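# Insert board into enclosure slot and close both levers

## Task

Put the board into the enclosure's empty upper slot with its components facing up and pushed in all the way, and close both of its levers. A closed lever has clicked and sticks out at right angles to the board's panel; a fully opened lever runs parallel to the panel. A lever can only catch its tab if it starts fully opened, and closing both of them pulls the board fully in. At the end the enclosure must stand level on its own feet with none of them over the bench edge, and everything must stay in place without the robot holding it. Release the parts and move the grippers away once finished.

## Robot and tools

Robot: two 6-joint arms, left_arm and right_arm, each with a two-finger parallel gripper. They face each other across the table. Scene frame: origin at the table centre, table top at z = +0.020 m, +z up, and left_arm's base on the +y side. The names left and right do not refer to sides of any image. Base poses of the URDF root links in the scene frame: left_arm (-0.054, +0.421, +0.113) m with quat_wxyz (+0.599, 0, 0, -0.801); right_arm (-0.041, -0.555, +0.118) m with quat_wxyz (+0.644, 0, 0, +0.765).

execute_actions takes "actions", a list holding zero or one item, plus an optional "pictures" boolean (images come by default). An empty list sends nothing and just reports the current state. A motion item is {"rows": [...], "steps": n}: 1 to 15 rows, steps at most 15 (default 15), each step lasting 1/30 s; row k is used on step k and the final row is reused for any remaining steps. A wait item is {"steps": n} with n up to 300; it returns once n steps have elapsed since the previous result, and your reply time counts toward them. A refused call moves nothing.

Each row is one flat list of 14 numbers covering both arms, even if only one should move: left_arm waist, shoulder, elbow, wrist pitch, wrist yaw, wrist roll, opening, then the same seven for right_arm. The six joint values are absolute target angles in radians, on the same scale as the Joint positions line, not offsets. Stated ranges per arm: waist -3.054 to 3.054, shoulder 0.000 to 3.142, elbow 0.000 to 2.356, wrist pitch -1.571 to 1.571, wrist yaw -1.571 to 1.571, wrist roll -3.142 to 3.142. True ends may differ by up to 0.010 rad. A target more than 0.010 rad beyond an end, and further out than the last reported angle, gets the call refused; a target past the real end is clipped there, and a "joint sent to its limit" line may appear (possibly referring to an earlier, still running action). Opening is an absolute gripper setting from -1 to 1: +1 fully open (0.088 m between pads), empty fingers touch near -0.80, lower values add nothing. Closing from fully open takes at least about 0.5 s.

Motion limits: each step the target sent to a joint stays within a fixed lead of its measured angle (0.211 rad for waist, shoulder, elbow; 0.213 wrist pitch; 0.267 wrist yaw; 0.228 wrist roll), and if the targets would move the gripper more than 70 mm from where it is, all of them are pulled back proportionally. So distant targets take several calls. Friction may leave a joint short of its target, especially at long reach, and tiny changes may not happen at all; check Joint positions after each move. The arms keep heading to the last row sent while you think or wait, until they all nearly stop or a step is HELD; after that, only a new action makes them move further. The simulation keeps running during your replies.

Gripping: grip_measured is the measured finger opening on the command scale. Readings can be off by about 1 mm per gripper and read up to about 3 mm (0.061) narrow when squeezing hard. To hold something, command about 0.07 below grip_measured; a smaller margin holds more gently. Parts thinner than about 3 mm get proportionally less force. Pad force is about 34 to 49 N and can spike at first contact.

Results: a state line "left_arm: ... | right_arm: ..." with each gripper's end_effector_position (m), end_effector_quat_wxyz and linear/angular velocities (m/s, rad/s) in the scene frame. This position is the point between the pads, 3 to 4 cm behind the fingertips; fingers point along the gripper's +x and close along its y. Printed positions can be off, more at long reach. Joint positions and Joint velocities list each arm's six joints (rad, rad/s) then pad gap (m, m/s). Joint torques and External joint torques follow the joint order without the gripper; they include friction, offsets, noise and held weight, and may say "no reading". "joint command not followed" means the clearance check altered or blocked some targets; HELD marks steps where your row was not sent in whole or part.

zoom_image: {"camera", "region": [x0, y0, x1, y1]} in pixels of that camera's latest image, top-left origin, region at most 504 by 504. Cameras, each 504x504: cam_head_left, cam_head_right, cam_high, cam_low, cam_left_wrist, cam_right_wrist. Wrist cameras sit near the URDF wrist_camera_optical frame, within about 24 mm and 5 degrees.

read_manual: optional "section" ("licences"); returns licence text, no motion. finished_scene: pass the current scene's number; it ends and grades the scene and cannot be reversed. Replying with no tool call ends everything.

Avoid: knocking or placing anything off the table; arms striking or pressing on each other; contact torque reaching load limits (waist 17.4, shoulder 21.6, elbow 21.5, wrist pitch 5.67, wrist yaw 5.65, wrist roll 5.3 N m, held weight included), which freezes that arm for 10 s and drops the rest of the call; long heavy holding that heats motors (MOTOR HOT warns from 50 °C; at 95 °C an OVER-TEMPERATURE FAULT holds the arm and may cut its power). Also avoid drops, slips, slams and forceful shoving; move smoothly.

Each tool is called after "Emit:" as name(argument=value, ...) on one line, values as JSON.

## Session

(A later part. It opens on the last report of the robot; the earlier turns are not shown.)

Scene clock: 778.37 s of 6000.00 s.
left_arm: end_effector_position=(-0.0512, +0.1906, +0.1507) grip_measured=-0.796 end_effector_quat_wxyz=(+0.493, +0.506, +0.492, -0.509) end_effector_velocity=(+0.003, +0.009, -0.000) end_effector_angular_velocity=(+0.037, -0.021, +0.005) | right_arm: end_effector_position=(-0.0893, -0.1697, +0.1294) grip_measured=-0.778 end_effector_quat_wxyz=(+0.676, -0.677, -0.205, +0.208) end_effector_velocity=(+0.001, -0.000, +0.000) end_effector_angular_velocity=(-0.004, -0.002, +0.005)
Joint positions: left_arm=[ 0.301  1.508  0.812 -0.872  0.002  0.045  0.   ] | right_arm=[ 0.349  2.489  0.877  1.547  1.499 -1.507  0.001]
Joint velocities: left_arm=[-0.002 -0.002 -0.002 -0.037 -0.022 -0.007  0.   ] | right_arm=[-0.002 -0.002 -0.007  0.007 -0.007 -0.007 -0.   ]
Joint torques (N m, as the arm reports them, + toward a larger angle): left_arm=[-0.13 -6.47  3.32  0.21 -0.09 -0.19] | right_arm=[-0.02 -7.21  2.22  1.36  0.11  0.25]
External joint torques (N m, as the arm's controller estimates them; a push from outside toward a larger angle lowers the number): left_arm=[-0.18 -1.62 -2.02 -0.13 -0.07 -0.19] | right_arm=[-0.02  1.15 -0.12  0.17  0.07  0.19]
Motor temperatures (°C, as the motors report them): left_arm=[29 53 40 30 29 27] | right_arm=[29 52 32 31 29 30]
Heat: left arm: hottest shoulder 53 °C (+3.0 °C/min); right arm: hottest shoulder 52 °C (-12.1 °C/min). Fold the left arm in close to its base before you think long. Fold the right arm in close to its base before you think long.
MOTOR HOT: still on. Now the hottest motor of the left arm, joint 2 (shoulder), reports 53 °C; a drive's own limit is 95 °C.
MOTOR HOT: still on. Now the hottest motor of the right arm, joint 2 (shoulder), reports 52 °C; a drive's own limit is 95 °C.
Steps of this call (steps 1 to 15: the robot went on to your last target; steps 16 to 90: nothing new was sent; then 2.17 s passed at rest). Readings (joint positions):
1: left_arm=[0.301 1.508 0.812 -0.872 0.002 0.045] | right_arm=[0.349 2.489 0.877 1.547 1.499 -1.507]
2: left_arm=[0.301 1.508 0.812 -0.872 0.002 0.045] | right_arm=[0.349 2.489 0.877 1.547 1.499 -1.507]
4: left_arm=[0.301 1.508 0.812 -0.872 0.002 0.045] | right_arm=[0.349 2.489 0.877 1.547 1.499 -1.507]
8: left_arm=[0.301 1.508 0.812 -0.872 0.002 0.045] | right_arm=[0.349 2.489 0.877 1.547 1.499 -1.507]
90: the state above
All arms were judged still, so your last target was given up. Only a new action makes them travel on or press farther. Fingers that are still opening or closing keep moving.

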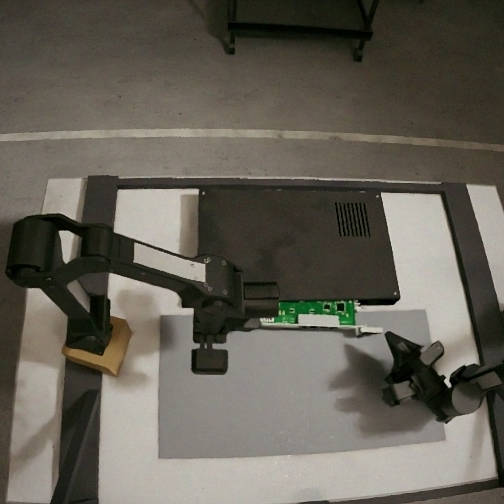

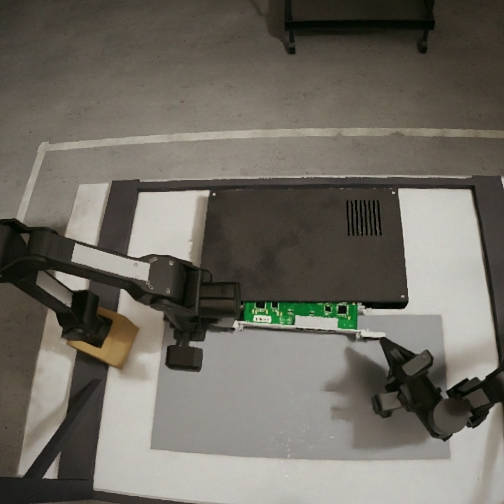

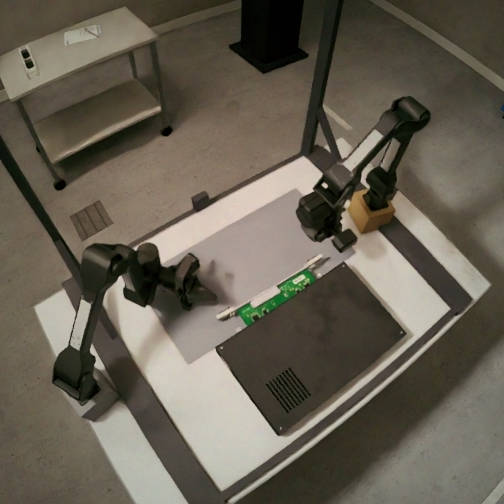

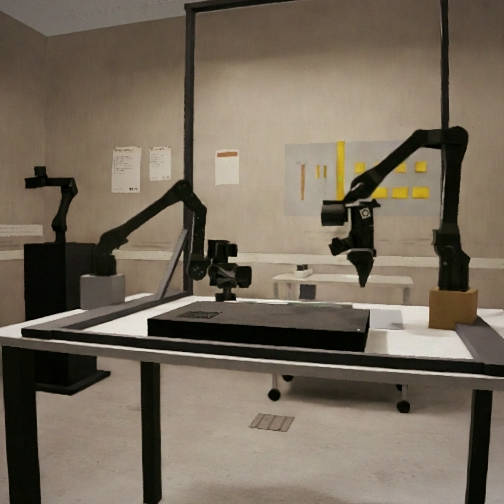

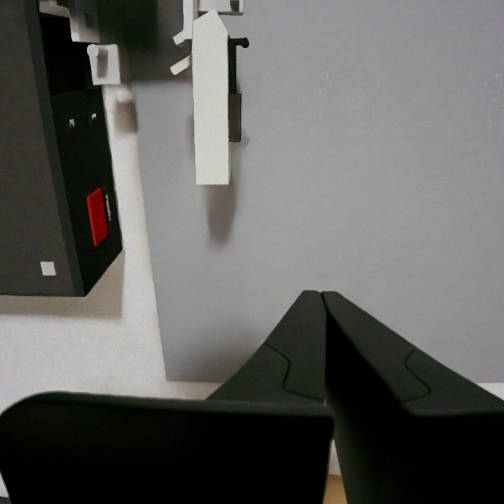

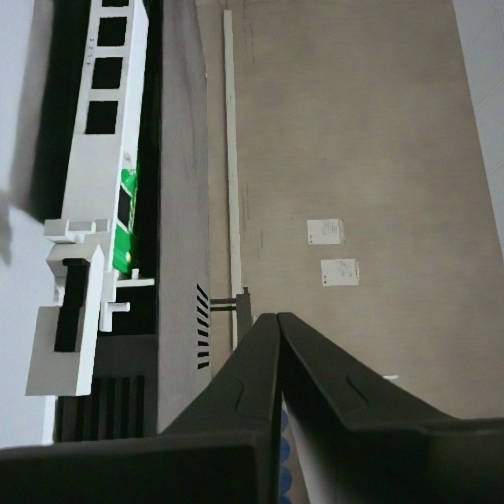

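Emit:
execute_actions(actions=[{"rows":[[-0.15,1.55,0.7,-0.65,-0.9,0.04,-0.4,0.35,2.1,0.85,1.25,1.5,-1.5,-0.8]],"steps":15}], pictures=false)

Emit:
execute_actions(actions=[{"rows":[[-0.15,1.55,0.7,-0.65,-0.9,0.04,-0.4,0.2,1.7,0.9,0,0.5,-0.5,-0.45]],"steps":15}])

Scene clock: 791.33 s of 6000.00 s.
left_arm: end_effector_position=(-0.0480, +0.1582, +0.1762) grip_measured=-0.405 end_effector_quat_wxyz=(+0.609, +0.682, +0.082, -0.397) end_effector_velocity=(+0.015, -0.008, +0.030) end_effector_angular_velocity=(-0.130, -0.253, -0.016) | right_arm: end_effector_position=(-0.0939, -0.1617, +0.2361) grip_measured=-0.778 end_effector_quat_wxyz=(+0.701, -0.651, -0.199, +0.214) end_effector_velocity=(+0.001, -0.000, -0.002) end_effector_angular_velocity=(-0.041, -0.026, +0.005)
Joint positions: left_arm=[-0.142  1.541  0.713 -0.653 -0.871  0.043  0.019] | right_arm=[ 0.349  2.103  0.857  1.254  1.5   -1.504  0.001]
Joint velocities: left_arm=[-0.046 -0.002 -0.017  0.022 -0.286 -0.007  0.001] | right_arm=[-0.002 -0.002 -0.007 -0.022 -0.007 -0.022  0.   ]
Joint torques (N m, as the arm reports them, + toward a larger angle): left_arm=[-0.36 -4.64  3.16  0.39 -0.74 -0.17] | right_arm=[ 0.02 -8.19  3.39  0.99  0.02  0.18]
External joint torques (N m, as the arm's controller estimates them; a push from outside toward a larger angle lowers the number): left_arm=[-0.33  0.26 -2.03 -0.12 -0.17 -0.13] | right_arm=[ 0.02 -0.24 -0.71 -0.15  0.03  0.12]
Motor temperatures (°C, as the motors report them): left_arm=[29 51 39 30 29 27] | right_arm=[29 52 31 32 29 30]
Heat: left arm: hottest shoulder 51 °C (+0.0 °C/min); right arm: hottest shoulder 52 °C (-6.1 °C/min). Fold the left arm in close to its base before you think long. Fold the right arm in close to its base before you think long.
MOTOR HOT: still on. Now the hottest motor of the left arm, joint 2 (shoulder), reports 51 °C; a drive's own limit is 95 °C.
MOTOR HOT: still on. Now the hottest motor of the right arm, joint 2 (shoulder), reports 52 °C; a drive's own limit is 95 °C.
Steps of this call (steps 1 to 90: nothing new was sent; then 9.47 s passed at rest; steps 91 to 105: all 15 steps of this action). Readings (joint positions):
91: left_arm=[0.272 1.509 0.791 -0.820 -0.072 0.043] | right_arm=[0.349 2.461 0.872 1.488 1.498 -1.504]
92: left_arm=[0.215 1.512 0.770 -0.761 -0.153 0.043] | right_arm=[0.349 2.424 0.861 1.423 1.499 -1.504]
94: left_arm=[0.092 1.530 0.740 -0.708 -0.298 0.043] | right_arm=[0.349 2.326 0.853 1.338 1.500 -1.504]
98: left_arm=[-0.102 1.541 0.715 -0.665 -0.594 0.043] | right_arm=[0.349 2.139 0.857 1.282 1.500 -1.504]
105: the state above

Scene clock: 791.83 s of 6000.00 s.
left_arm: end_effector_position=(-0.0467, +0.1574, +0.1792) grip_measured=-0.403 end_effector_quat_wxyz=(+0.613, +0.683, +0.072, -0.390) end_effector_velocity=(+0.002, +0.002, +0.002) end_effector_angular_velocity=(+0.007, -0.011, +0.008) | right_arm: end_effector_position=(-0.1316, -0.1077, +0.2764) grip_measured=-0.455 end_effector_quat_wxyz=(+0.661, -0.405, -0.131, +0.618) end_effector_velocity=(-0.032, -0.119, -0.364) end_effector_angular_velocity=(-1.556, +0.661, +0.131)
Joint positions: left_arm=[-0.147  1.541  0.712 -0.652 -0.898  0.043  0.019] | right_arm=[ 0.202  1.698  0.91   0.393  0.552 -0.614  0.017]
Joint velocities: left_arm=[ 0.002 -0.002  0.002 -0.022 -0.007 -0.007 -0.   ] | right_arm=[-0.002  0.022 -0.032 -1.795 -0.579  1.223  0.001]
Joint torques (N m, as the arm reports them, + toward a larger angle): left_arm=[-0.34 -4.66  3.14  0.38 -0.77 -0.19] | right_arm=[-0.22 -7.09  5.46  1.6   0.12  0.23]
External joint torques (N m, as the arm's controller estimates them; a push from outside toward a larger angle lowers the number): left_arm=[-0.37  0.26 -2.05 -0.12 -0.19 -0.14] | right_arm=[ 0.14  0.85 -1.1  -0.18 -0.05  0.14]
Motor temperatures (°C, as the motors report them): left_arm=[29 51 39 30 29 27] | right_arm=[29 52 31 32 29 30]
Heat: left arm: hottest shoulder 51 °C (+0.0 °C/min); right arm: hottest shoulder 52 °C (-6.0 °C/min). Fold the left arm in close to its base before you think long. Fold the right arm in close to its base before you think long.
MOTOR HOT: still on. Now the hottest motor of the left arm, joint 2 (shoulder), reports 51 °C; a drive's own limit is 95 °C.
MOTOR HOT: still on. Now the hottest motor of the right arm, joint 2 (shoulder), reports 52 °C; a drive's own limit is 95 °C.
Steps of this call (steps 1 to 15: all 15 steps of this action). Readings (joint positions):
1: left_arm=[-0.144 1.541 0.712 -0.653 -0.879 0.043] | right_arm=[0.340 2.080 0.857 1.205 1.450 -1.461]
2: left_arm=[-0.144 1.541 0.712 -0.652 -0.884 0.043] | right_arm=[0.317 2.053 0.857 1.149 1.382 -1.410]
4: left_arm=[-0.146 1.541 0.712 -0.652 -0.891 0.043] | right_arm=[0.258 1.965 0.866 1.039 1.244 -1.293]
8: left_arm=[-0.146 1.541 0.712 -0.652 -0.896 0.043] | right_arm=[0.198 1.761 0.894 0.810 0.947 -1.039]
15: the state above

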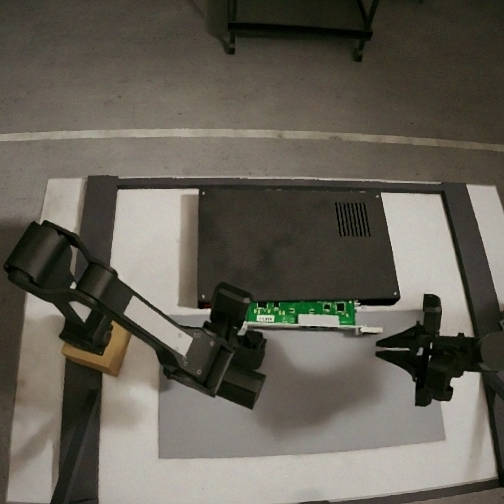

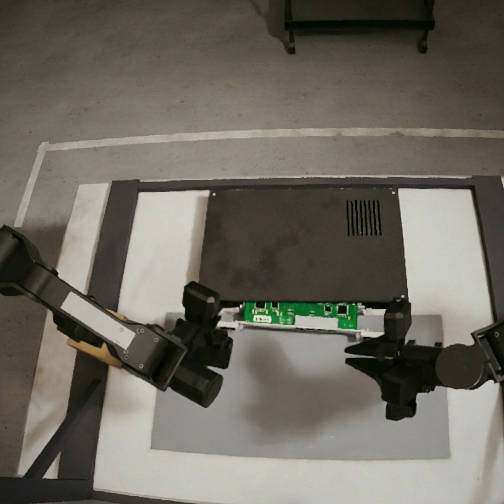

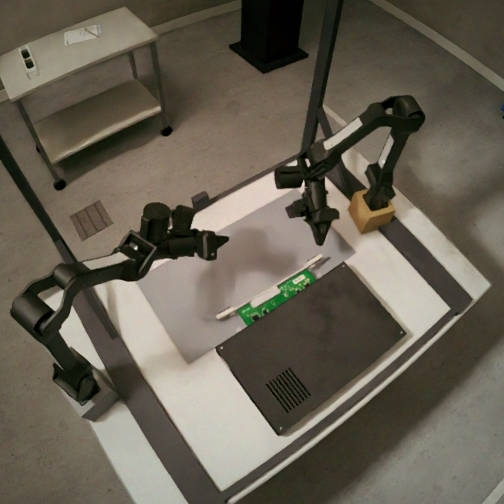

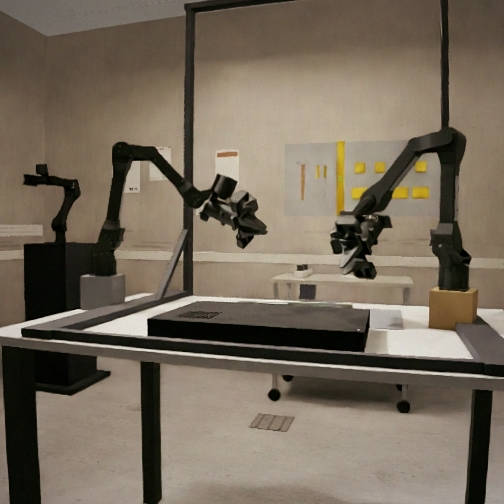

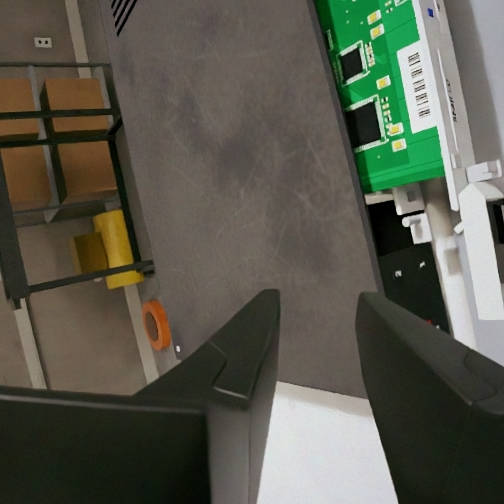

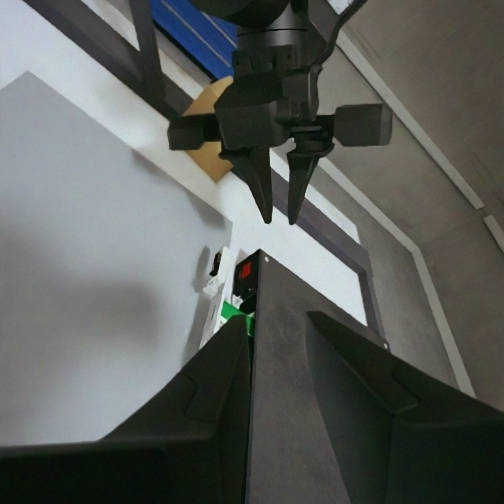

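Emit:
execute_actions(actions=[{"rows":[[0.39,1.66,1.0,-0.9,0,0.1,-0.35,-0.195,2.08,1.6,-1.07,0,-0.03,-0.35]],"steps":15}], pictures=false)

Emit:
execute_actions(actions=[{"rows":[[0.39,1.66,1.0,-0.9,0,0.1,-0.35,-0.195,2.08,1.6,-1.07,0,-0.03,-0.35]],"steps":15}], pictures=false)

Emit:
execute_actions(actions=[{"rows":[[0.39,1.72,0.95,-0.8,0,0.1,-0.35,-0.195,2.16,1.59,-0.99,0,-0.03,-0.35]],"steps":15}])

Scene clock: 806.90 s of 6000.00 s.
left_arm: end_effector_position=(-0.0241, +0.1490, +0.1587) grip_measured=-0.353 end_effector_quat_wxyz=(+0.510, +0.505, +0.489, -0.495) end_effector_velocity=(-0.036, -0.006, +0.004) end_effector_angular_velocity=(-0.031, +0.299, +0.035) | right_arm: end_effector_position=(-0.0283, -0.1145, +0.1803) grip_measured=-0.353 end_effector_quat_wxyz=(+0.555, -0.446, +0.431, +0.554) end_effector_velocity=(-0.059, -0.270, +0.042) end_effector_angular_velocity=(-1.342, +0.136, +0.072)
Joint positions: left_arm=[ 0.381  1.648  0.989 -0.897 -0.029  0.095  0.022] | right_arm=[-0.199  2.067  1.583 -0.855  0.008 -0.042  0.022]
Joint velocities: left_arm=[ 0.032 -0.002  0.022 -0.022  0.3   -0.007  0.   ] | right_arm=[ 0.085 -0.051  0.369 -1.766 -0.095  0.037  0.   ]
Joint torques (N m, as the arm reports them, + toward a larger angle): left_arm=[ 0.48 -5.54  5.62 -0.06  0.1   0.22] | right_arm=[-0.12 -8.04  4.59  0.02 -0.08  0.2 ]
External joint torques (N m, as the arm's controller estimates them; a push from outside toward a larger angle lowers the number): left_arm=[ 0.37  0.56  0.11 -0.46  0.12  0.22] | right_arm=[ 0.09 -0.99  0.52 -0.23 -0.09  0.2 ]
Motor temperatures (°C, as the motors report them): left_arm=[28 48 39 30 29 27] | right_arm=[29 52 32 32 29 30]
Heat: left arm: hottest shoulder 48 °C (-6.0 °C/min); right arm: hottest shoulder 52 °C (-2.0 °C/min). Fold the left arm in close to its base before you think long. Fold the right arm in close to its base before you think long.
MOTOR HOT: still on. Now the hottest motor of the left arm, joint 2 (shoulder), reports 48 °C; a drive's own limit is 95 °C.
MOTOR HOT: still on. Now the hottest motor of the right arm, joint 2 (shoulder), reports 52 °C; a drive's own limit is 95 °C.
Steps of this call (steps 1 to 30: the robot went on to your last target; steps 31 to 90: nothing new was sent; then 11.57 s passed at rest; steps 91 to 105: all 15 steps of this action). Readings (joint positions):
91: left_arm=[-0.120 1.561 0.749 -0.714 -0.829 0.053] | right_arm=[0.182 1.725 0.937 -0.056 0.435 -0.455]
92: left_arm=[-0.064 1.588 0.802 -0.769 -0.749 0.066] | right_arm=[0.141 1.768 0.993 -0.104 0.358 -0.395]
94: left_arm=[0.055 1.631 0.900 -0.825 -0.598 0.080] | right_arm=[0.039 1.876 1.113 -0.212 0.218 -0.277]
98: left_arm=[0.288 1.639 0.982 -0.877 -0.302 0.090] | right_arm=[-0.149 2.040 1.323 -0.449 0.064 -0.100]
105: the state above

Scene clock: 807.40 s of 6000.00 s.
left_arm: end_effector_position=(-0.0264, +0.1484, +0.1591) grip_measured=-0.353 end_effector_quat_wxyz=(+0.506, +0.496, +0.496, -0.501) end_effector_velocity=(+0.000, +0.002, +0.001) end_effector_angular_velocity=(+0.003, -0.007, +0.020) | right_arm: end_effector_position=(-0.0320, -0.1576, +0.1747) grip_measured=-0.353 end_effector_quat_wxyz=(+0.503, -0.498, +0.489, +0.509) end_effector_velocity=(+0.002, -0.007, +0.003) end_effector_angular_velocity=(-0.027, -0.007, +0.005)
Joint positions: left_arm=[ 0.387  1.648  0.99  -0.898 -0.003  0.095  0.022] | right_arm=[-0.194  2.073  1.592 -1.066  0.003 -0.037  0.022]
Joint velocities: left_arm=[-0.002 -0.007 -0.002 -0.007 -0.007 -0.022 -0.   ] | right_arm=[-0.002 -0.007  0.002 -0.037  0.007 -0.007  0.   ]
Joint torques (N m, as the arm reports them, + toward a larger angle): left_arm=[ 0.31 -5.52  5.68 -0.08  0.13  0.2 ] | right_arm=[-0.14 -8.43  6.24  0.17 -0.11  0.2 ]
External joint torques (N m, as the arm's controller estimates them; a push from outside toward a larger angle lowers the number): left_arm=[ 0.3   0.58  0.21 -0.45  0.13  0.2 ] | right_arm=[-0.14  0.83  0.65 -0.21 -0.1   0.2 ]
Motor temperatures (°C, as the motors report them): left_arm=[28 48 39 30 29 27] | right_arm=[29 53 32 32 29 30]
Heat: left arm: hottest shoulder 48 °C (-6.1 °C/min); right arm: hottest shoulder 53 °C (-1.0 °C/min). Fold the left arm in close to its base before you think long. Fold the right arm in close to its base before you think long.
MOTOR HOT: still on. Now the hottest motor of the left arm, joint 2 (shoulder), reports 48 °C; a drive's own limit is 95 °C.
MOTOR HOT: still on. Now the hottest motor of the right arm, joint 2 (shoulder), reports 53 °C; a drive's own limit is 95 °C.
Steps of this call (steps 1 to 15: all 15 steps of this action). Readings (joint positions):
1: left_arm=[0.382 1.648 0.989 -0.897 -0.021 0.095] | right_arm=[-0.196 2.066 1.591 -0.915 0.006 -0.041]
2: left_arm=[0.383 1.648 0.990 -0.897 -0.016 0.095] | right_arm=[-0.195 2.066 1.592 -0.965 0.004 -0.040]
4: left_arm=[0.385 1.648 0.990 -0.897 -0.010 0.095] | right_arm=[-0.194 2.071 1.592 -1.021 0.003 -0.039]
8: left_arm=[0.386 1.648 0.990 -0.898 -0.005 0.095] | right_arm=[-0.194 2.073 1.592 -1.055 0.003 -0.037]
15: the state above

Scene clock: 807.90 s of 6000.00 s.
left_arm: end_effector_position=(-0.0257, +0.1415, +0.1372) grip_measured=-0.353 end_effector_quat_wxyz=(+0.508, +0.495, +0.495, -0.503) end_effector_velocity=(+0.002, -0.004, +0.000) end_effector_angular_velocity=(-0.020, -0.024, +0.015) | right_arm: end_effector_position=(-0.0317, -0.1461, +0.1450) grip_measured=-0.353 end_effector_quat_wxyz=(+0.502, -0.500, +0.490, +0.508) end_effector_velocity=(+0.002, -0.009, +0.000) end_effector_angular_velocity=(-0.037, -0.007, +0.005)
Joint positions: left_arm=[ 0.387  1.708  0.961 -0.803 -0.003  0.095  0.022] | right_arm=[-0.194  2.152  1.594 -0.993  0.003 -0.037  0.022]
Joint velocities: left_arm=[-0.007 -0.002 -0.002  0.022 -0.022 -0.022 -0.   ] | right_arm=[-0.002 -0.002 -0.002 -0.037  0.007 -0.007 -0.   ]
Joint torques (N m, as the arm reports them, + toward a larger angle): left_arm=[ 0.3  -5.81  3.33  0.24  0.13  0.2 ] | right_arm=[-0.13 -8.81  5.03  0.55 -0.1   0.19]
External joint torques (N m, as the arm's controller estimates them; a push from outside toward a larger angle lowers the number): left_arm=[ 0.32  0.57 -1.98 -0.14  0.13  0.2 ] | right_arm=[-0.12  0.77 -0.38  0.2  -0.1   0.19]
Motor temperatures (°C, as the motors report them): left_arm=[28 48 39 30 29 27] | right_arm=[29 53 32 32 29 30]
Heat: left arm: hottest shoulder 48 °C (-6.0 °C/min); right arm: hottest shoulder 53 °C (-1.0 °C/min). Fold the left arm in close to its base before you think long. Fold the right arm in close to its base before you think long.
MOTOR HOT: still on. Now the hottest motor of the left arm, joint 2 (shoulder), reports 48 °C; a drive's own limit is 95 °C.
MOTOR HOT: still on. Now the hottest motor of the right arm, joint 2 (shoulder), reports 53 °C; a drive's own limit is 95 °C.
Steps of this call (steps 1 to 15: all 15 steps of this action). Readings (joint positions):
1: left_arm=[0.387 1.656 0.987 -0.885 -0.003 0.095] | right_arm=[-0.194 2.082 1.592 -1.060 0.003 -0.037]
2: left_arm=[0.387 1.665 0.983 -0.854 -0.003 0.095] | right_arm=[-0.194 2.091 1.593 -1.035 0.003 -0.037]
4: left_arm=[0.387 1.691 0.977 -0.824 -0.003 0.095] | right_arm=[-0.194 2.118 1.594 -1.011 0.003 -0.037]
8: left_arm=[0.387 1.708 0.961 -0.809 -0.003 0.095] | right_arm=[-0.194 2.151 1.594 -0.998 0.003 -0.037]
15: the state above

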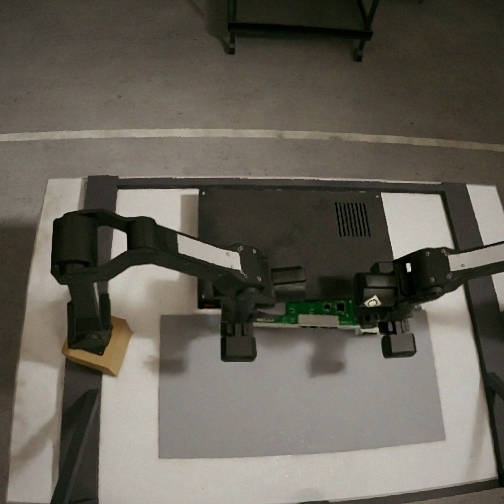

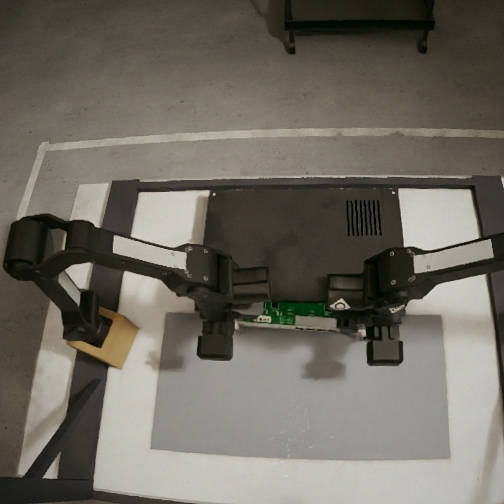

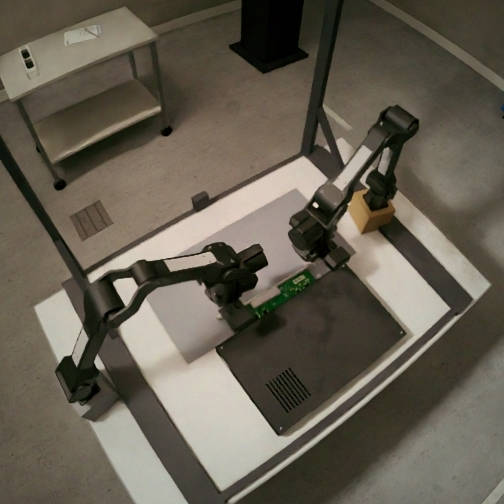

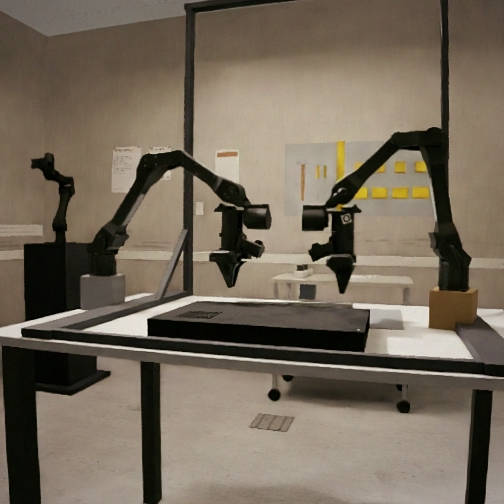

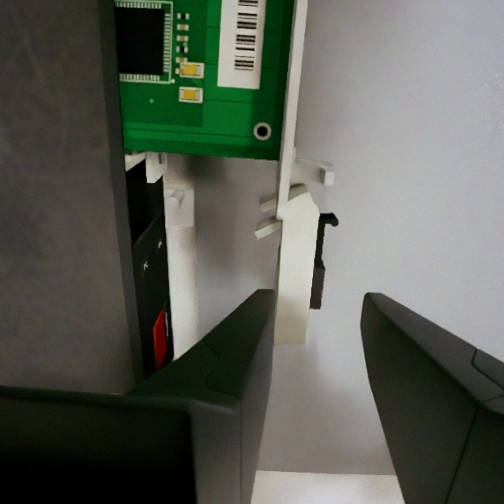

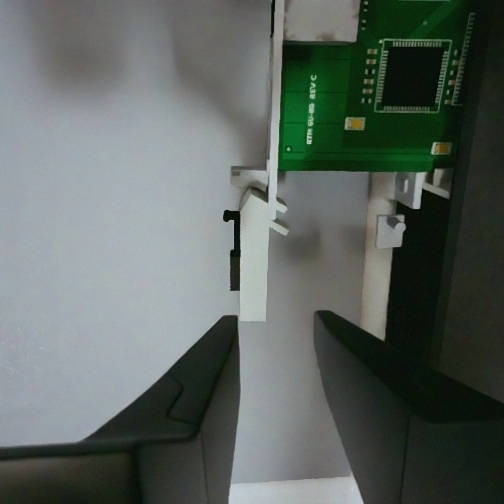

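Emit:
execute_actions(actions=[{"rows":[[0.396,1.73,0.94,-0.78,0,0.1,-0.35,-0.178,2.17,1.58,-0.97,0,-0.02,-0.35],[0.396,1.74,0.93,-0.76,0,0.1,-0.35,-0.178,2.18,1.575,-0.96,0,-0.02,-0.35],[0.396,1.75,0.92,-0.74,0,0.1,-0.35,-0.178,2.19,1.57,-0.945,0,-0.02,-0.35],[0.396,1.76,0.91,-0.72,0,0.1,-0.35,-0.178,2.205,1.565,-0.93,0,-0.02,-0.35],[0.396,1.775,0.9,-0.7,0,0.1,-0.35,-0.178,2.22,1.56,-0.915,0,-0.02,-0.35],[0.396,1.79,0.89,-0.68,0,0.1,-0.35,-0.178,2.24,1.557,-0.9,0,-0.02,-0.35],[0.396,1.805,0.882,-0.662,0,0.1,-0.35,-0.178,2.258,1.555,-0.882,0,-0.02,-0.35]],"steps":15}])

Scene clock: 821.73 s of 6000.00 s.
left_arm: end_effector_position=(-0.0243, +0.1444, +0.1012) grip_measured=-0.353 end_effector_quat_wxyz=(+0.505, +0.497, +0.501, -0.498) end_effector_velocity=(-0.001, -0.006, -0.001) end_effector_angular_velocity=(-0.032, +0.004, +0.005) | right_arm: end_effector_position=(-0.0375, -0.1433, +0.0987) grip_measured=-0.353 end_effector_quat_wxyz=(+0.494, -0.507, +0.496, +0.503) end_effector_velocity=(-0.002, +0.006, -0.001) end_effector_angular_velocity=(+0.032, +0.007, -0.005)
Joint positions: left_arm=[ 0.393  1.792  0.893 -0.666 -0.003  0.095  0.022] | right_arm=[-0.18   2.251  1.56  -0.887  0.002 -0.027  0.022]
Joint velocities: left_arm=[-0.002 -0.002 -0.007  0.037  0.007 -0.007 -0.   ] | right_arm=[ 0.002 -0.002 -0.007  0.037 -0.007  0.007  0.   ]
Joint torques (N m, as the arm reports them, + toward a larger angle): left_arm=[ 0.31 -5.91  2.95  0.14  0.11  0.2 ] | right_arm=[ 0.08 -9.12  4.55  0.48 -0.09  0.2 ]
External joint torques (N m, as the arm's controller estimates them; a push from outside toward a larger angle lowers the number): left_arm=[ 0.31  0.53 -1.73 -0.18  0.11  0.2 ] | right_arm=[ 0.01  0.7  -0.53  0.23 -0.08  0.2 ]
Motor temperatures (°C, as the motors report them): left_arm=[28 47 38 30 29 27] | right_arm=[29 54 32 31 28 30]
Heat: left arm: hottest shoulder 47 °C (-8.0 °C/min); right arm: hottest shoulder 54 °C (+3.0 °C/min). Fold the right arm in close to its base before you think long.
MOTOR HOT: still on. Now the hottest motor of the right arm, joint 2 (shoulder), reports 54 °C; a drive's own limit is 95 °C.
MOTOR HOT: cleared. Now the hottest motor of the left arm, joint 2 (shoulder), reports 47 °C.
Steps of this call (steps 1 to 15: the robot went on to your last target; steps 16 to 90: nothing new was sent; then 10.33 s passed at rest; steps 91 to 105: all 15 steps of this action). Readings (joint positions):
91: left_arm=[0.387 1.710 0.960 -0.798 -0.003 0.095] | right_arm=[-0.194 2.152 1.594 -0.990 0.003 -0.034]
92: left_arm=[0.389 1.712 0.956 -0.787 -0.003 0.095] | right_arm=[-0.192 2.153 1.592 -0.981 0.003 -0.032]
94: left_arm=[0.391 1.724 0.944 -0.758 -0.003 0.095] | right_arm=[-0.187 2.161 1.589 -0.960 0.003 -0.029]
98: left_arm=[0.393 1.769 0.910 -0.694 -0.003 0.095] | right_arm=[-0.180 2.209 1.577 -0.908 0.002 -0.028]
105: the state above

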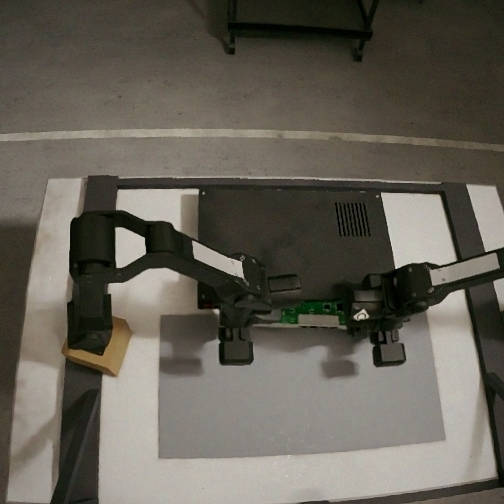

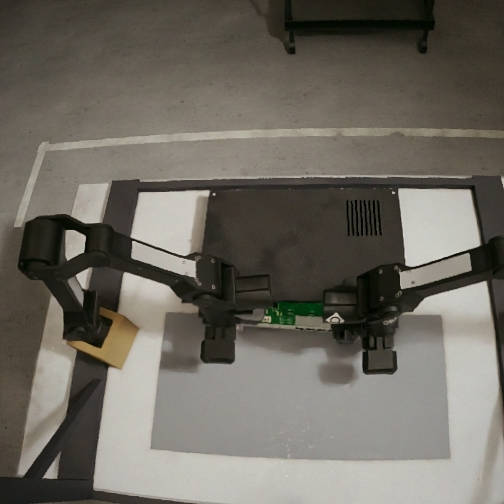

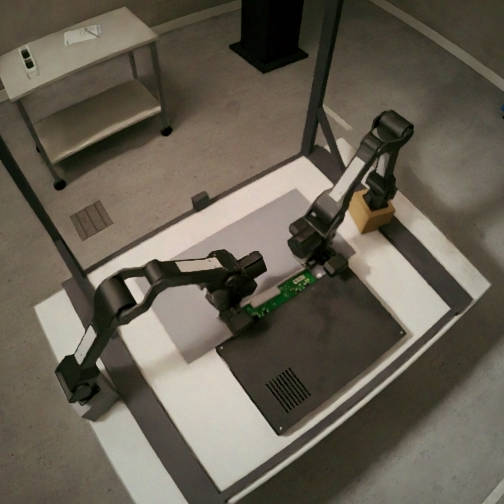

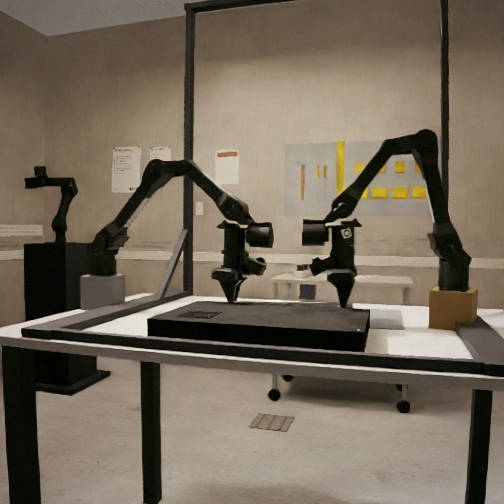

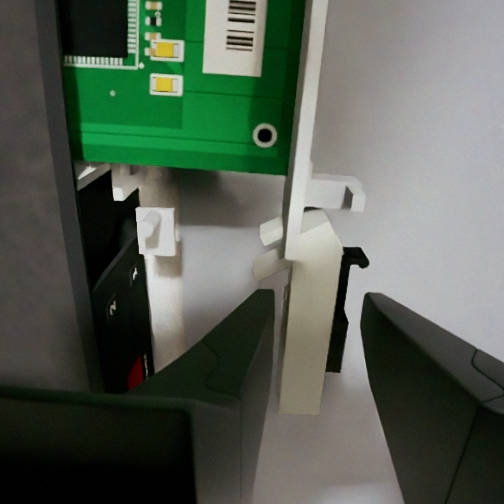

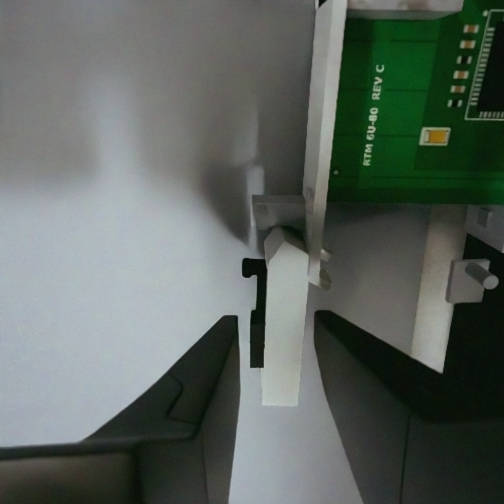

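Emit:
execute_actions(actions=[{"rows":[[0.396,1.812,0.882,-0.655,0,0.1,-0.35,-0.18,2.272,1.555,-0.868,0,-0.02,-0.35],[0.396,1.812,0.882,-0.655,0,0.1,-0.35,-0.18,2.275,1.555,-0.865,0,-0.02,-0.35],[0.396,1.812,0.882,-0.655,0,0.1,-0.35,-0.18,2.275,1.555,-0.865,0,-0.02,-0.35],[0.396,1.812,0.882,-0.655,0,0.1,-0.35,-0.18,2.275,1.555,-0.865,0,-0.02,-0.35],[0.396,1.812,0.882,-0.655,0,0.1,-0.35,-0.18,2.275,1.555,-0.865,0,-0.02,-0.35],[0.396,1.812,0.882,-0.655,0,0.1,-0.7,-0.18,2.275,1.555,-0.865,0,-0.02,-0.7]],"steps":15}], pictures=false)

Emit:
execute_actions(actions=[{"rows":[[0.385,1.8,0.89,-0.655,0,0.09,-0.7,-0.178,2.26,1.565,-0.865,0,-0.015,-0.7],[0.37,1.8,0.89,-0.655,0,0.08,-0.7,-0.172,2.26,1.565,-0.865,0,-0.01,-0.7],[0.355,1.8,0.89,-0.655,0,0.07,-0.7,-0.165,2.26,1.565,-0.865,0,-0.005,-0.7],[0.34,1.8,0.89,-0.655,0,0.055,-0.7,-0.158,2.26,1.565,-0.865,0,0,-0.7],[0.325,1.8,0.89,-0.655,0,0.04,-0.7,-0.15,2.26,1.565,-0.865,0,0.01,-0.7],[0.31,1.8,0.89,-0.655,0,0.025,-0.7,-0.142,2.26,1.565,-0.865,0,0.02,-0.7],[0.295,1.8,0.89,-0.655,0,0.01,-0.7,-0.134,2.26,1.565,-0.865,0,0.03,-0.7],[0.28,1.8,0.89,-0.655,0,-0.005,-0.7,-0.126,2.26,1.565,-0.865,0,0.035,-0.7],[0.265,1.8,0.89,-0.655,0,-0.02,-0.7,-0.118,2.26,1.565,-0.865,0,0.045,-0.7],[0.25,1.8,0.89,-0.655,0,-0.035,-0.7,-0.11,2.26,1.565,-0.865,0,0.055,-0.7]],"steps":15}])

Scene clock: 852.53 s of 6000.00 s.
left_arm: end_effector_position=(-0.0221, +0.1437, +0.0993) grip_measured=-0.636 end_effector_quat_wxyz=(+0.507, +0.496, +0.501, -0.495) end_effector_velocity=(+0.000, +0.003, -0.001) end_effector_angular_velocity=(+0.013, -0.006, +0.020) | right_arm: end_effector_position=(-0.0358, -0.1405, +0.0953) grip_measured=-0.621 end_effector_quat_wxyz=(+0.500, -0.502, +0.497, +0.501) end_effector_velocity=(-0.000, +0.001, +0.000) end_effector_angular_velocity=(+0.007, +0.007, +0.020)
Joint positions: left_arm=[ 0.398  1.799  0.892 -0.657 -0.007  0.095  0.008] | right_arm=[-0.183  2.259  1.56  -0.869  0.004 -0.017  0.009]
Joint velocities: left_arm=[-0.002  0.002 -0.002 -0.007 -0.007 -0.022  0.   ] | right_arm=[-0.002 -0.002 -0.002  0.007 -0.007 -0.022  0.   ]
Joint torques (N m, as the arm reports them, + toward a larger angle): left_arm=[-0.16 -5.85  2.95  0.26  0.3   0.2 ] | right_arm=[ 0.17 -8.35  4.5   0.65 -0.15 -0.06]
External joint torques (N m, as the arm's controller estimates them; a push from outside toward a larger angle lowers the number): left_arm=[-0.16  0.65 -1.8  -0.1   0.31  0.2 ] | right_arm=[ 0.11  1.68 -0.74  0.29 -0.14 -0.06]
Motor temperatures (°C, as the motors report them): left_arm=[28 46 37 30 28 27] | right_arm=[29 56 32 31 28 30]
Heat: left arm: hottest shoulder 46 °C (-5.1 °C/min); right arm: hottest shoulder 56 °C (+4.1 °C/min). Fold the right arm in close to its base before you think long.
MOTOR HOT: still on. Now the hottest motor of the right arm, joint 2 (shoulder), reports 56 °C; a drive's own limit is 95 °C.
Steps of this call (steps 1 to 15: the robot went on to your last target; steps 16 to 90: nothing new was sent; then 27.30 s passed at rest; steps 91 to 105: all 15 steps of this action). Readings (joint positions):
91: left_arm=[0.393 1.794 0.893 -0.663 -0.003 0.095] | right_arm=[-0.180 2.251 1.560 -0.883 0.002 -0.027]
92: left_arm=[0.393 1.795 0.893 -0.660 -0.003 0.095] | right_arm=[-0.180 2.252 1.560 -0.878 0.002 -0.027]
94: left_arm=[0.393 1.797 0.893 -0.658 -0.003 0.095] | right_arm=[-0.180 2.254 1.560 -0.872 0.002 -0.027]
98: left_arm=[0.394 1.799 0.893 -0.657 -0.006 0.095] | right_arm=[-0.181 2.259 1.560 -0.869 0.007 -0.026]
105: the state above

Scene clock: 853.03 s of 6000.00 s.
left_arm: end_effector_position=(-0.0512, +0.1372, +0.1002) grip_measured=-0.636 end_effector_quat_wxyz=(+0.521, +0.495, +0.492, -0.492) end_effector_velocity=(-0.002, +0.005, +0.000) end_effector_angular_velocity=(+0.020, -0.021, +0.035) | right_arm: end_effector_position=(-0.0374, -0.1463, +0.0946) grip_measured=-0.621 end_effector_quat_wxyz=(+0.516, -0.505, +0.505, +0.473) end_effector_velocity=(-0.002, -0.004, -0.001) end_effector_angular_velocity=(-0.010, +0.021, -0.054)
Joint positions: left_arm=[ 0.281  1.799  0.896 -0.642 -0.032 -0.032  0.008] | right_arm=[-0.165  2.259  1.556 -0.89   0.044  0.051  0.009]
Joint velocities: left_arm=[-0.017 -0.002 -0.002 -0.022 -0.022 -0.051 -0.   ] | right_arm=[-0.002 -0.002 -0.007 -0.007 -0.022  0.051 -0.   ]
Joint torques (N m, as the arm reports them, + toward a larger angle): left_arm=[-2.82 -7.25  3.51 -0.99  1.32  0.11] | right_arm=[ 4.05 -9.63  5.85  2.1  -1.71  0.02]
External joint torques (N m, as the arm's controller estimates them; a push from outside toward a larger angle lowers the number): left_arm=[-2.81 -0.7  -1.23 -1.35  1.35  0.12] | right_arm=[ 4.08  0.22  0.8   1.83 -1.73  0.02]
Motor temperatures (°C, as the motors report them): left_arm=[28 46 37 30 28 27] | right_arm=[29 56 32 31 28 30]
Heat: left arm: hottest shoulder 46 °C (-5.0 °C/min); right arm: hottest shoulder 56 °C (+4.0 °C/min). Fold the right arm in close to its base before you think long.
MOTOR HOT: still on. Now the hottest motor of the right arm, joint 2 (shoulder), reports 56 °C; a drive's own limit is 95 °C.
Steps of this call (steps 1 to 15: all 15 steps of this action). Readings (joint positions):
1: left_arm=[0.397 1.799 0.892 -0.657 -0.007 0.095] | right_arm=[-0.183 2.259 1.560 -0.869 0.004 -0.016]
2: left_arm=[0.395 1.799 0.892 -0.657 -0.010 0.095] | right_arm=[-0.183 2.259 1.560 -0.869 0.004 -0.014]
4: left_arm=[0.382 1.799 0.892 -0.656 -0.013 0.081] | right_arm=[-0.182 2.259 1.560 -0.872 0.008 -0.010]
8: left_arm=[0.329 1.799 0.892 -0.647 -0.018 0.031] | right_arm=[-0.173 2.259 1.560 -0.885 0.027 0.014]
15: the state above

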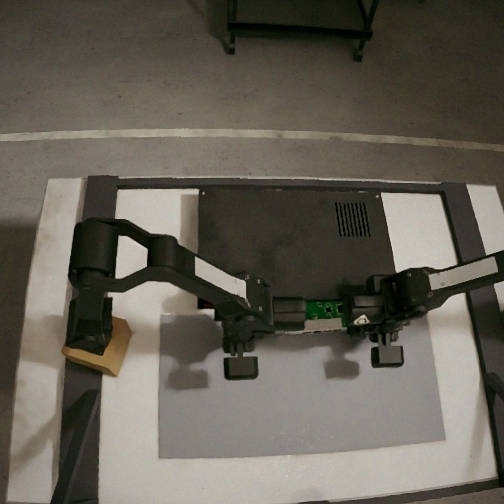

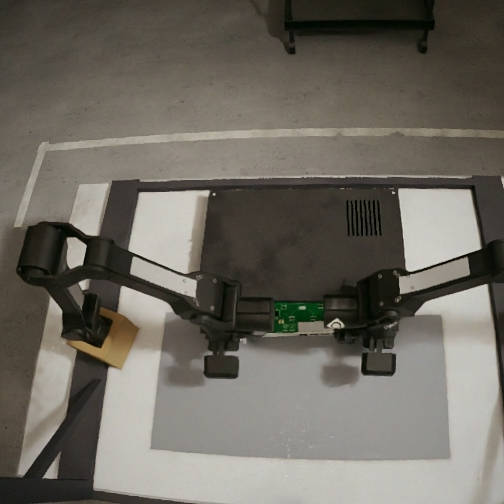

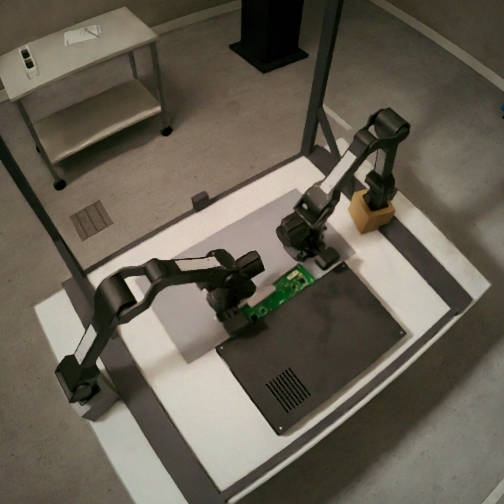

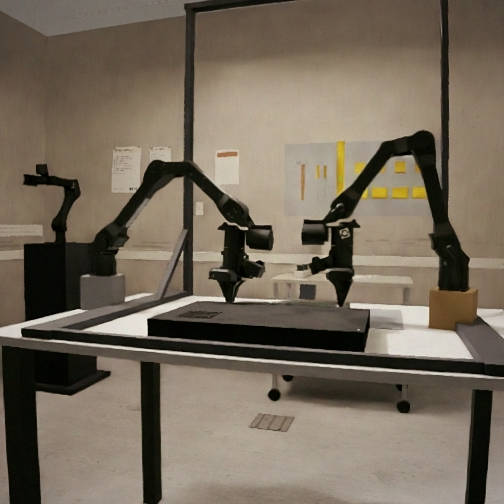

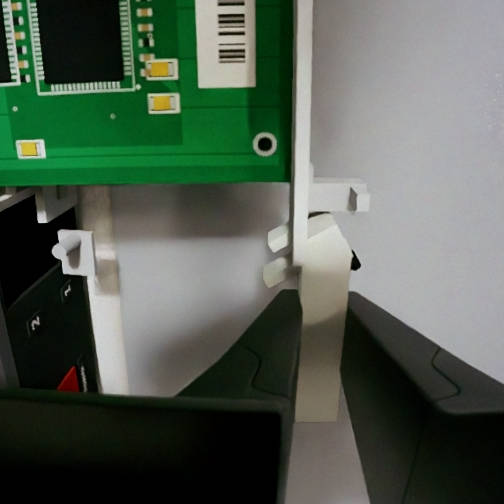

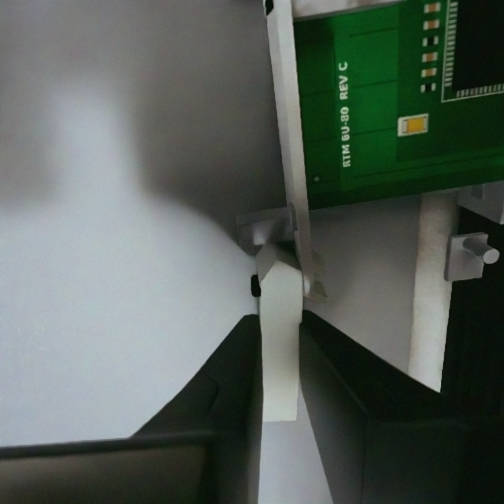

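Emit:
execute_actions(actions=[])

Scene clock: 880.30 s of 6000.00 s.
left_arm: end_effector_position=(-0.0516, +0.1371, +0.1002) grip_measured=-0.636 end_effector_quat_wxyz=(+0.522, +0.494, +0.492, -0.491) end_effector_velocity=(+0.001, +0.002, +0.000) end_effector_angular_velocity=(+0.007, -0.022, -0.014) | right_arm: end_effector_position=(-0.0376, -0.1463, +0.0946) grip_measured=-0.621 end_effector_quat_wxyz=(+0.517, -0.505, +0.505, +0.472) end_effector_velocity=(+0.004, -0.002, +0.000) end_effector_angular_velocity=(-0.008, -0.007, +0.000)
Joint positions: left_arm=[ 0.278  1.799  0.896 -0.642 -0.033 -0.038  0.008] | right_arm=[-0.164  2.259  1.556 -0.89   0.045  0.055  0.009]
Joint velocities: left_arm=[-0.007 -0.002 -0.002 -0.007 -0.022  0.007 -0.   ] | right_arm=[-0.007 -0.002 -0.002 -0.007  0.007 -0.007 -0.   ]
Joint torques (N m, as the arm reports them, + toward a larger angle): left_arm=[-2.82 -7.26  3.5  -1.    1.34  0.1 ] | right_arm=[ 4.09 -9.66  5.88  2.11 -1.74  0.01]
External joint torques (N m, as the arm's controller estimates them; a push from outside toward a larger angle lowers the number): left_arm=[-2.81 -0.68 -1.32 -1.4   1.38  0.1 ] | right_arm=[ 4.18  0.23  0.78  1.82 -1.77  0.  ]
Motor temperatures (°C, as the motors report them): left_arm=[29 47 38 30 30 27] | right_arm=[31 58 33 36 31 30]
Heat: left arm: hottest shoulder 47 °C (+0.0 °C/min); right arm: hottest shoulder 58 °C (+4.0 °C/min). Fold the right arm in close to its base before you think long.
MOTOR HOT: still on. Now the hottest motor of the right arm, joint 2 (shoulder), reports 58 °C; a drive's own limit is 95 °C.
Steps of this call (steps 1 to 15: the robot went on to your last target; steps 16 to 90: nothing new was sent; then 24.27 s passed at rest). Readings (joint positions):
1: left_arm=[0.280 1.799 0.896 -0.642 -0.032 -0.033] | right_arm=[-0.165 2.259 1.556 -0.890 0.044 0.052]
2: left_arm=[0.280 1.799 0.896 -0.642 -0.032 -0.034] | right_arm=[-0.165 2.259 1.556 -0.890 0.044 0.053]
4: left_arm=[0.279 1.799 0.896 -0.642 -0.032 -0.036] | right_arm=[-0.165 2.259 1.556 -0.890 0.045 0.054]
8: left_arm=[0.279 1.799 0.896 -0.642 -0.033 -0.037] | right_arm=[-0.165 2.259 1.556 -0.890 0.045 0.055]
90: the state above
All arms were judged still, so your last target was given up. Only a new action makes them travel on or press farther. Fingers that are still opening or closing keep moving.

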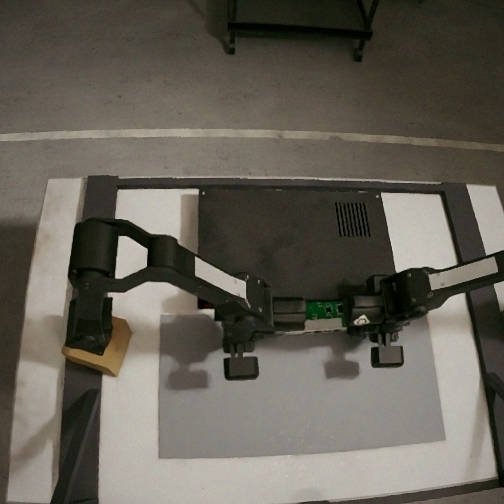

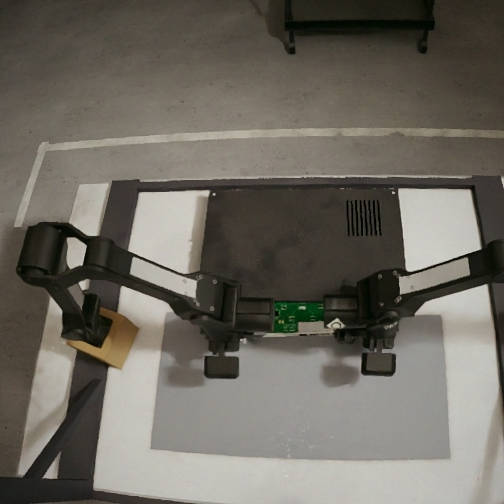

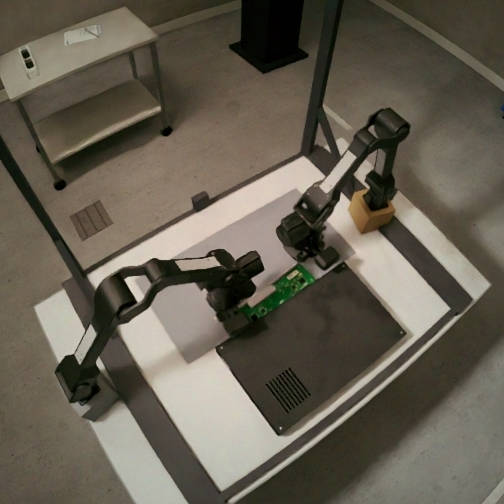

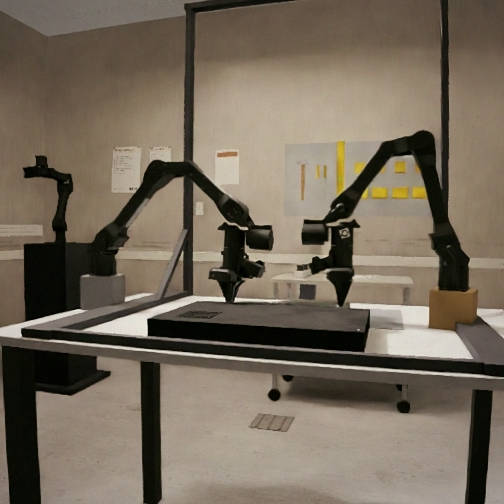

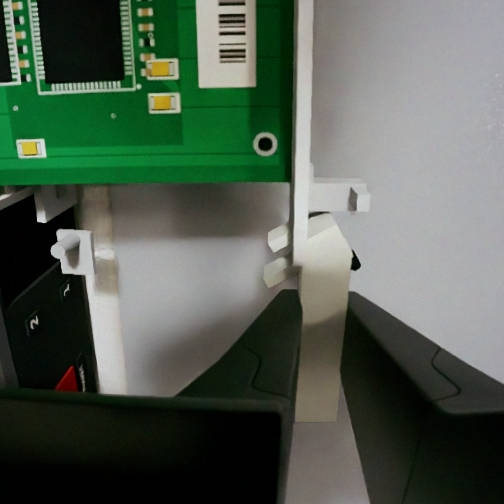

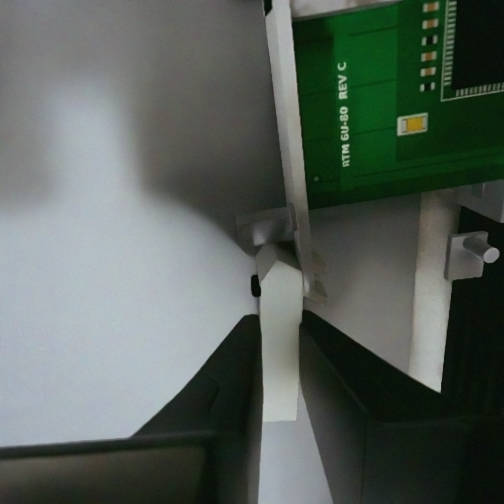

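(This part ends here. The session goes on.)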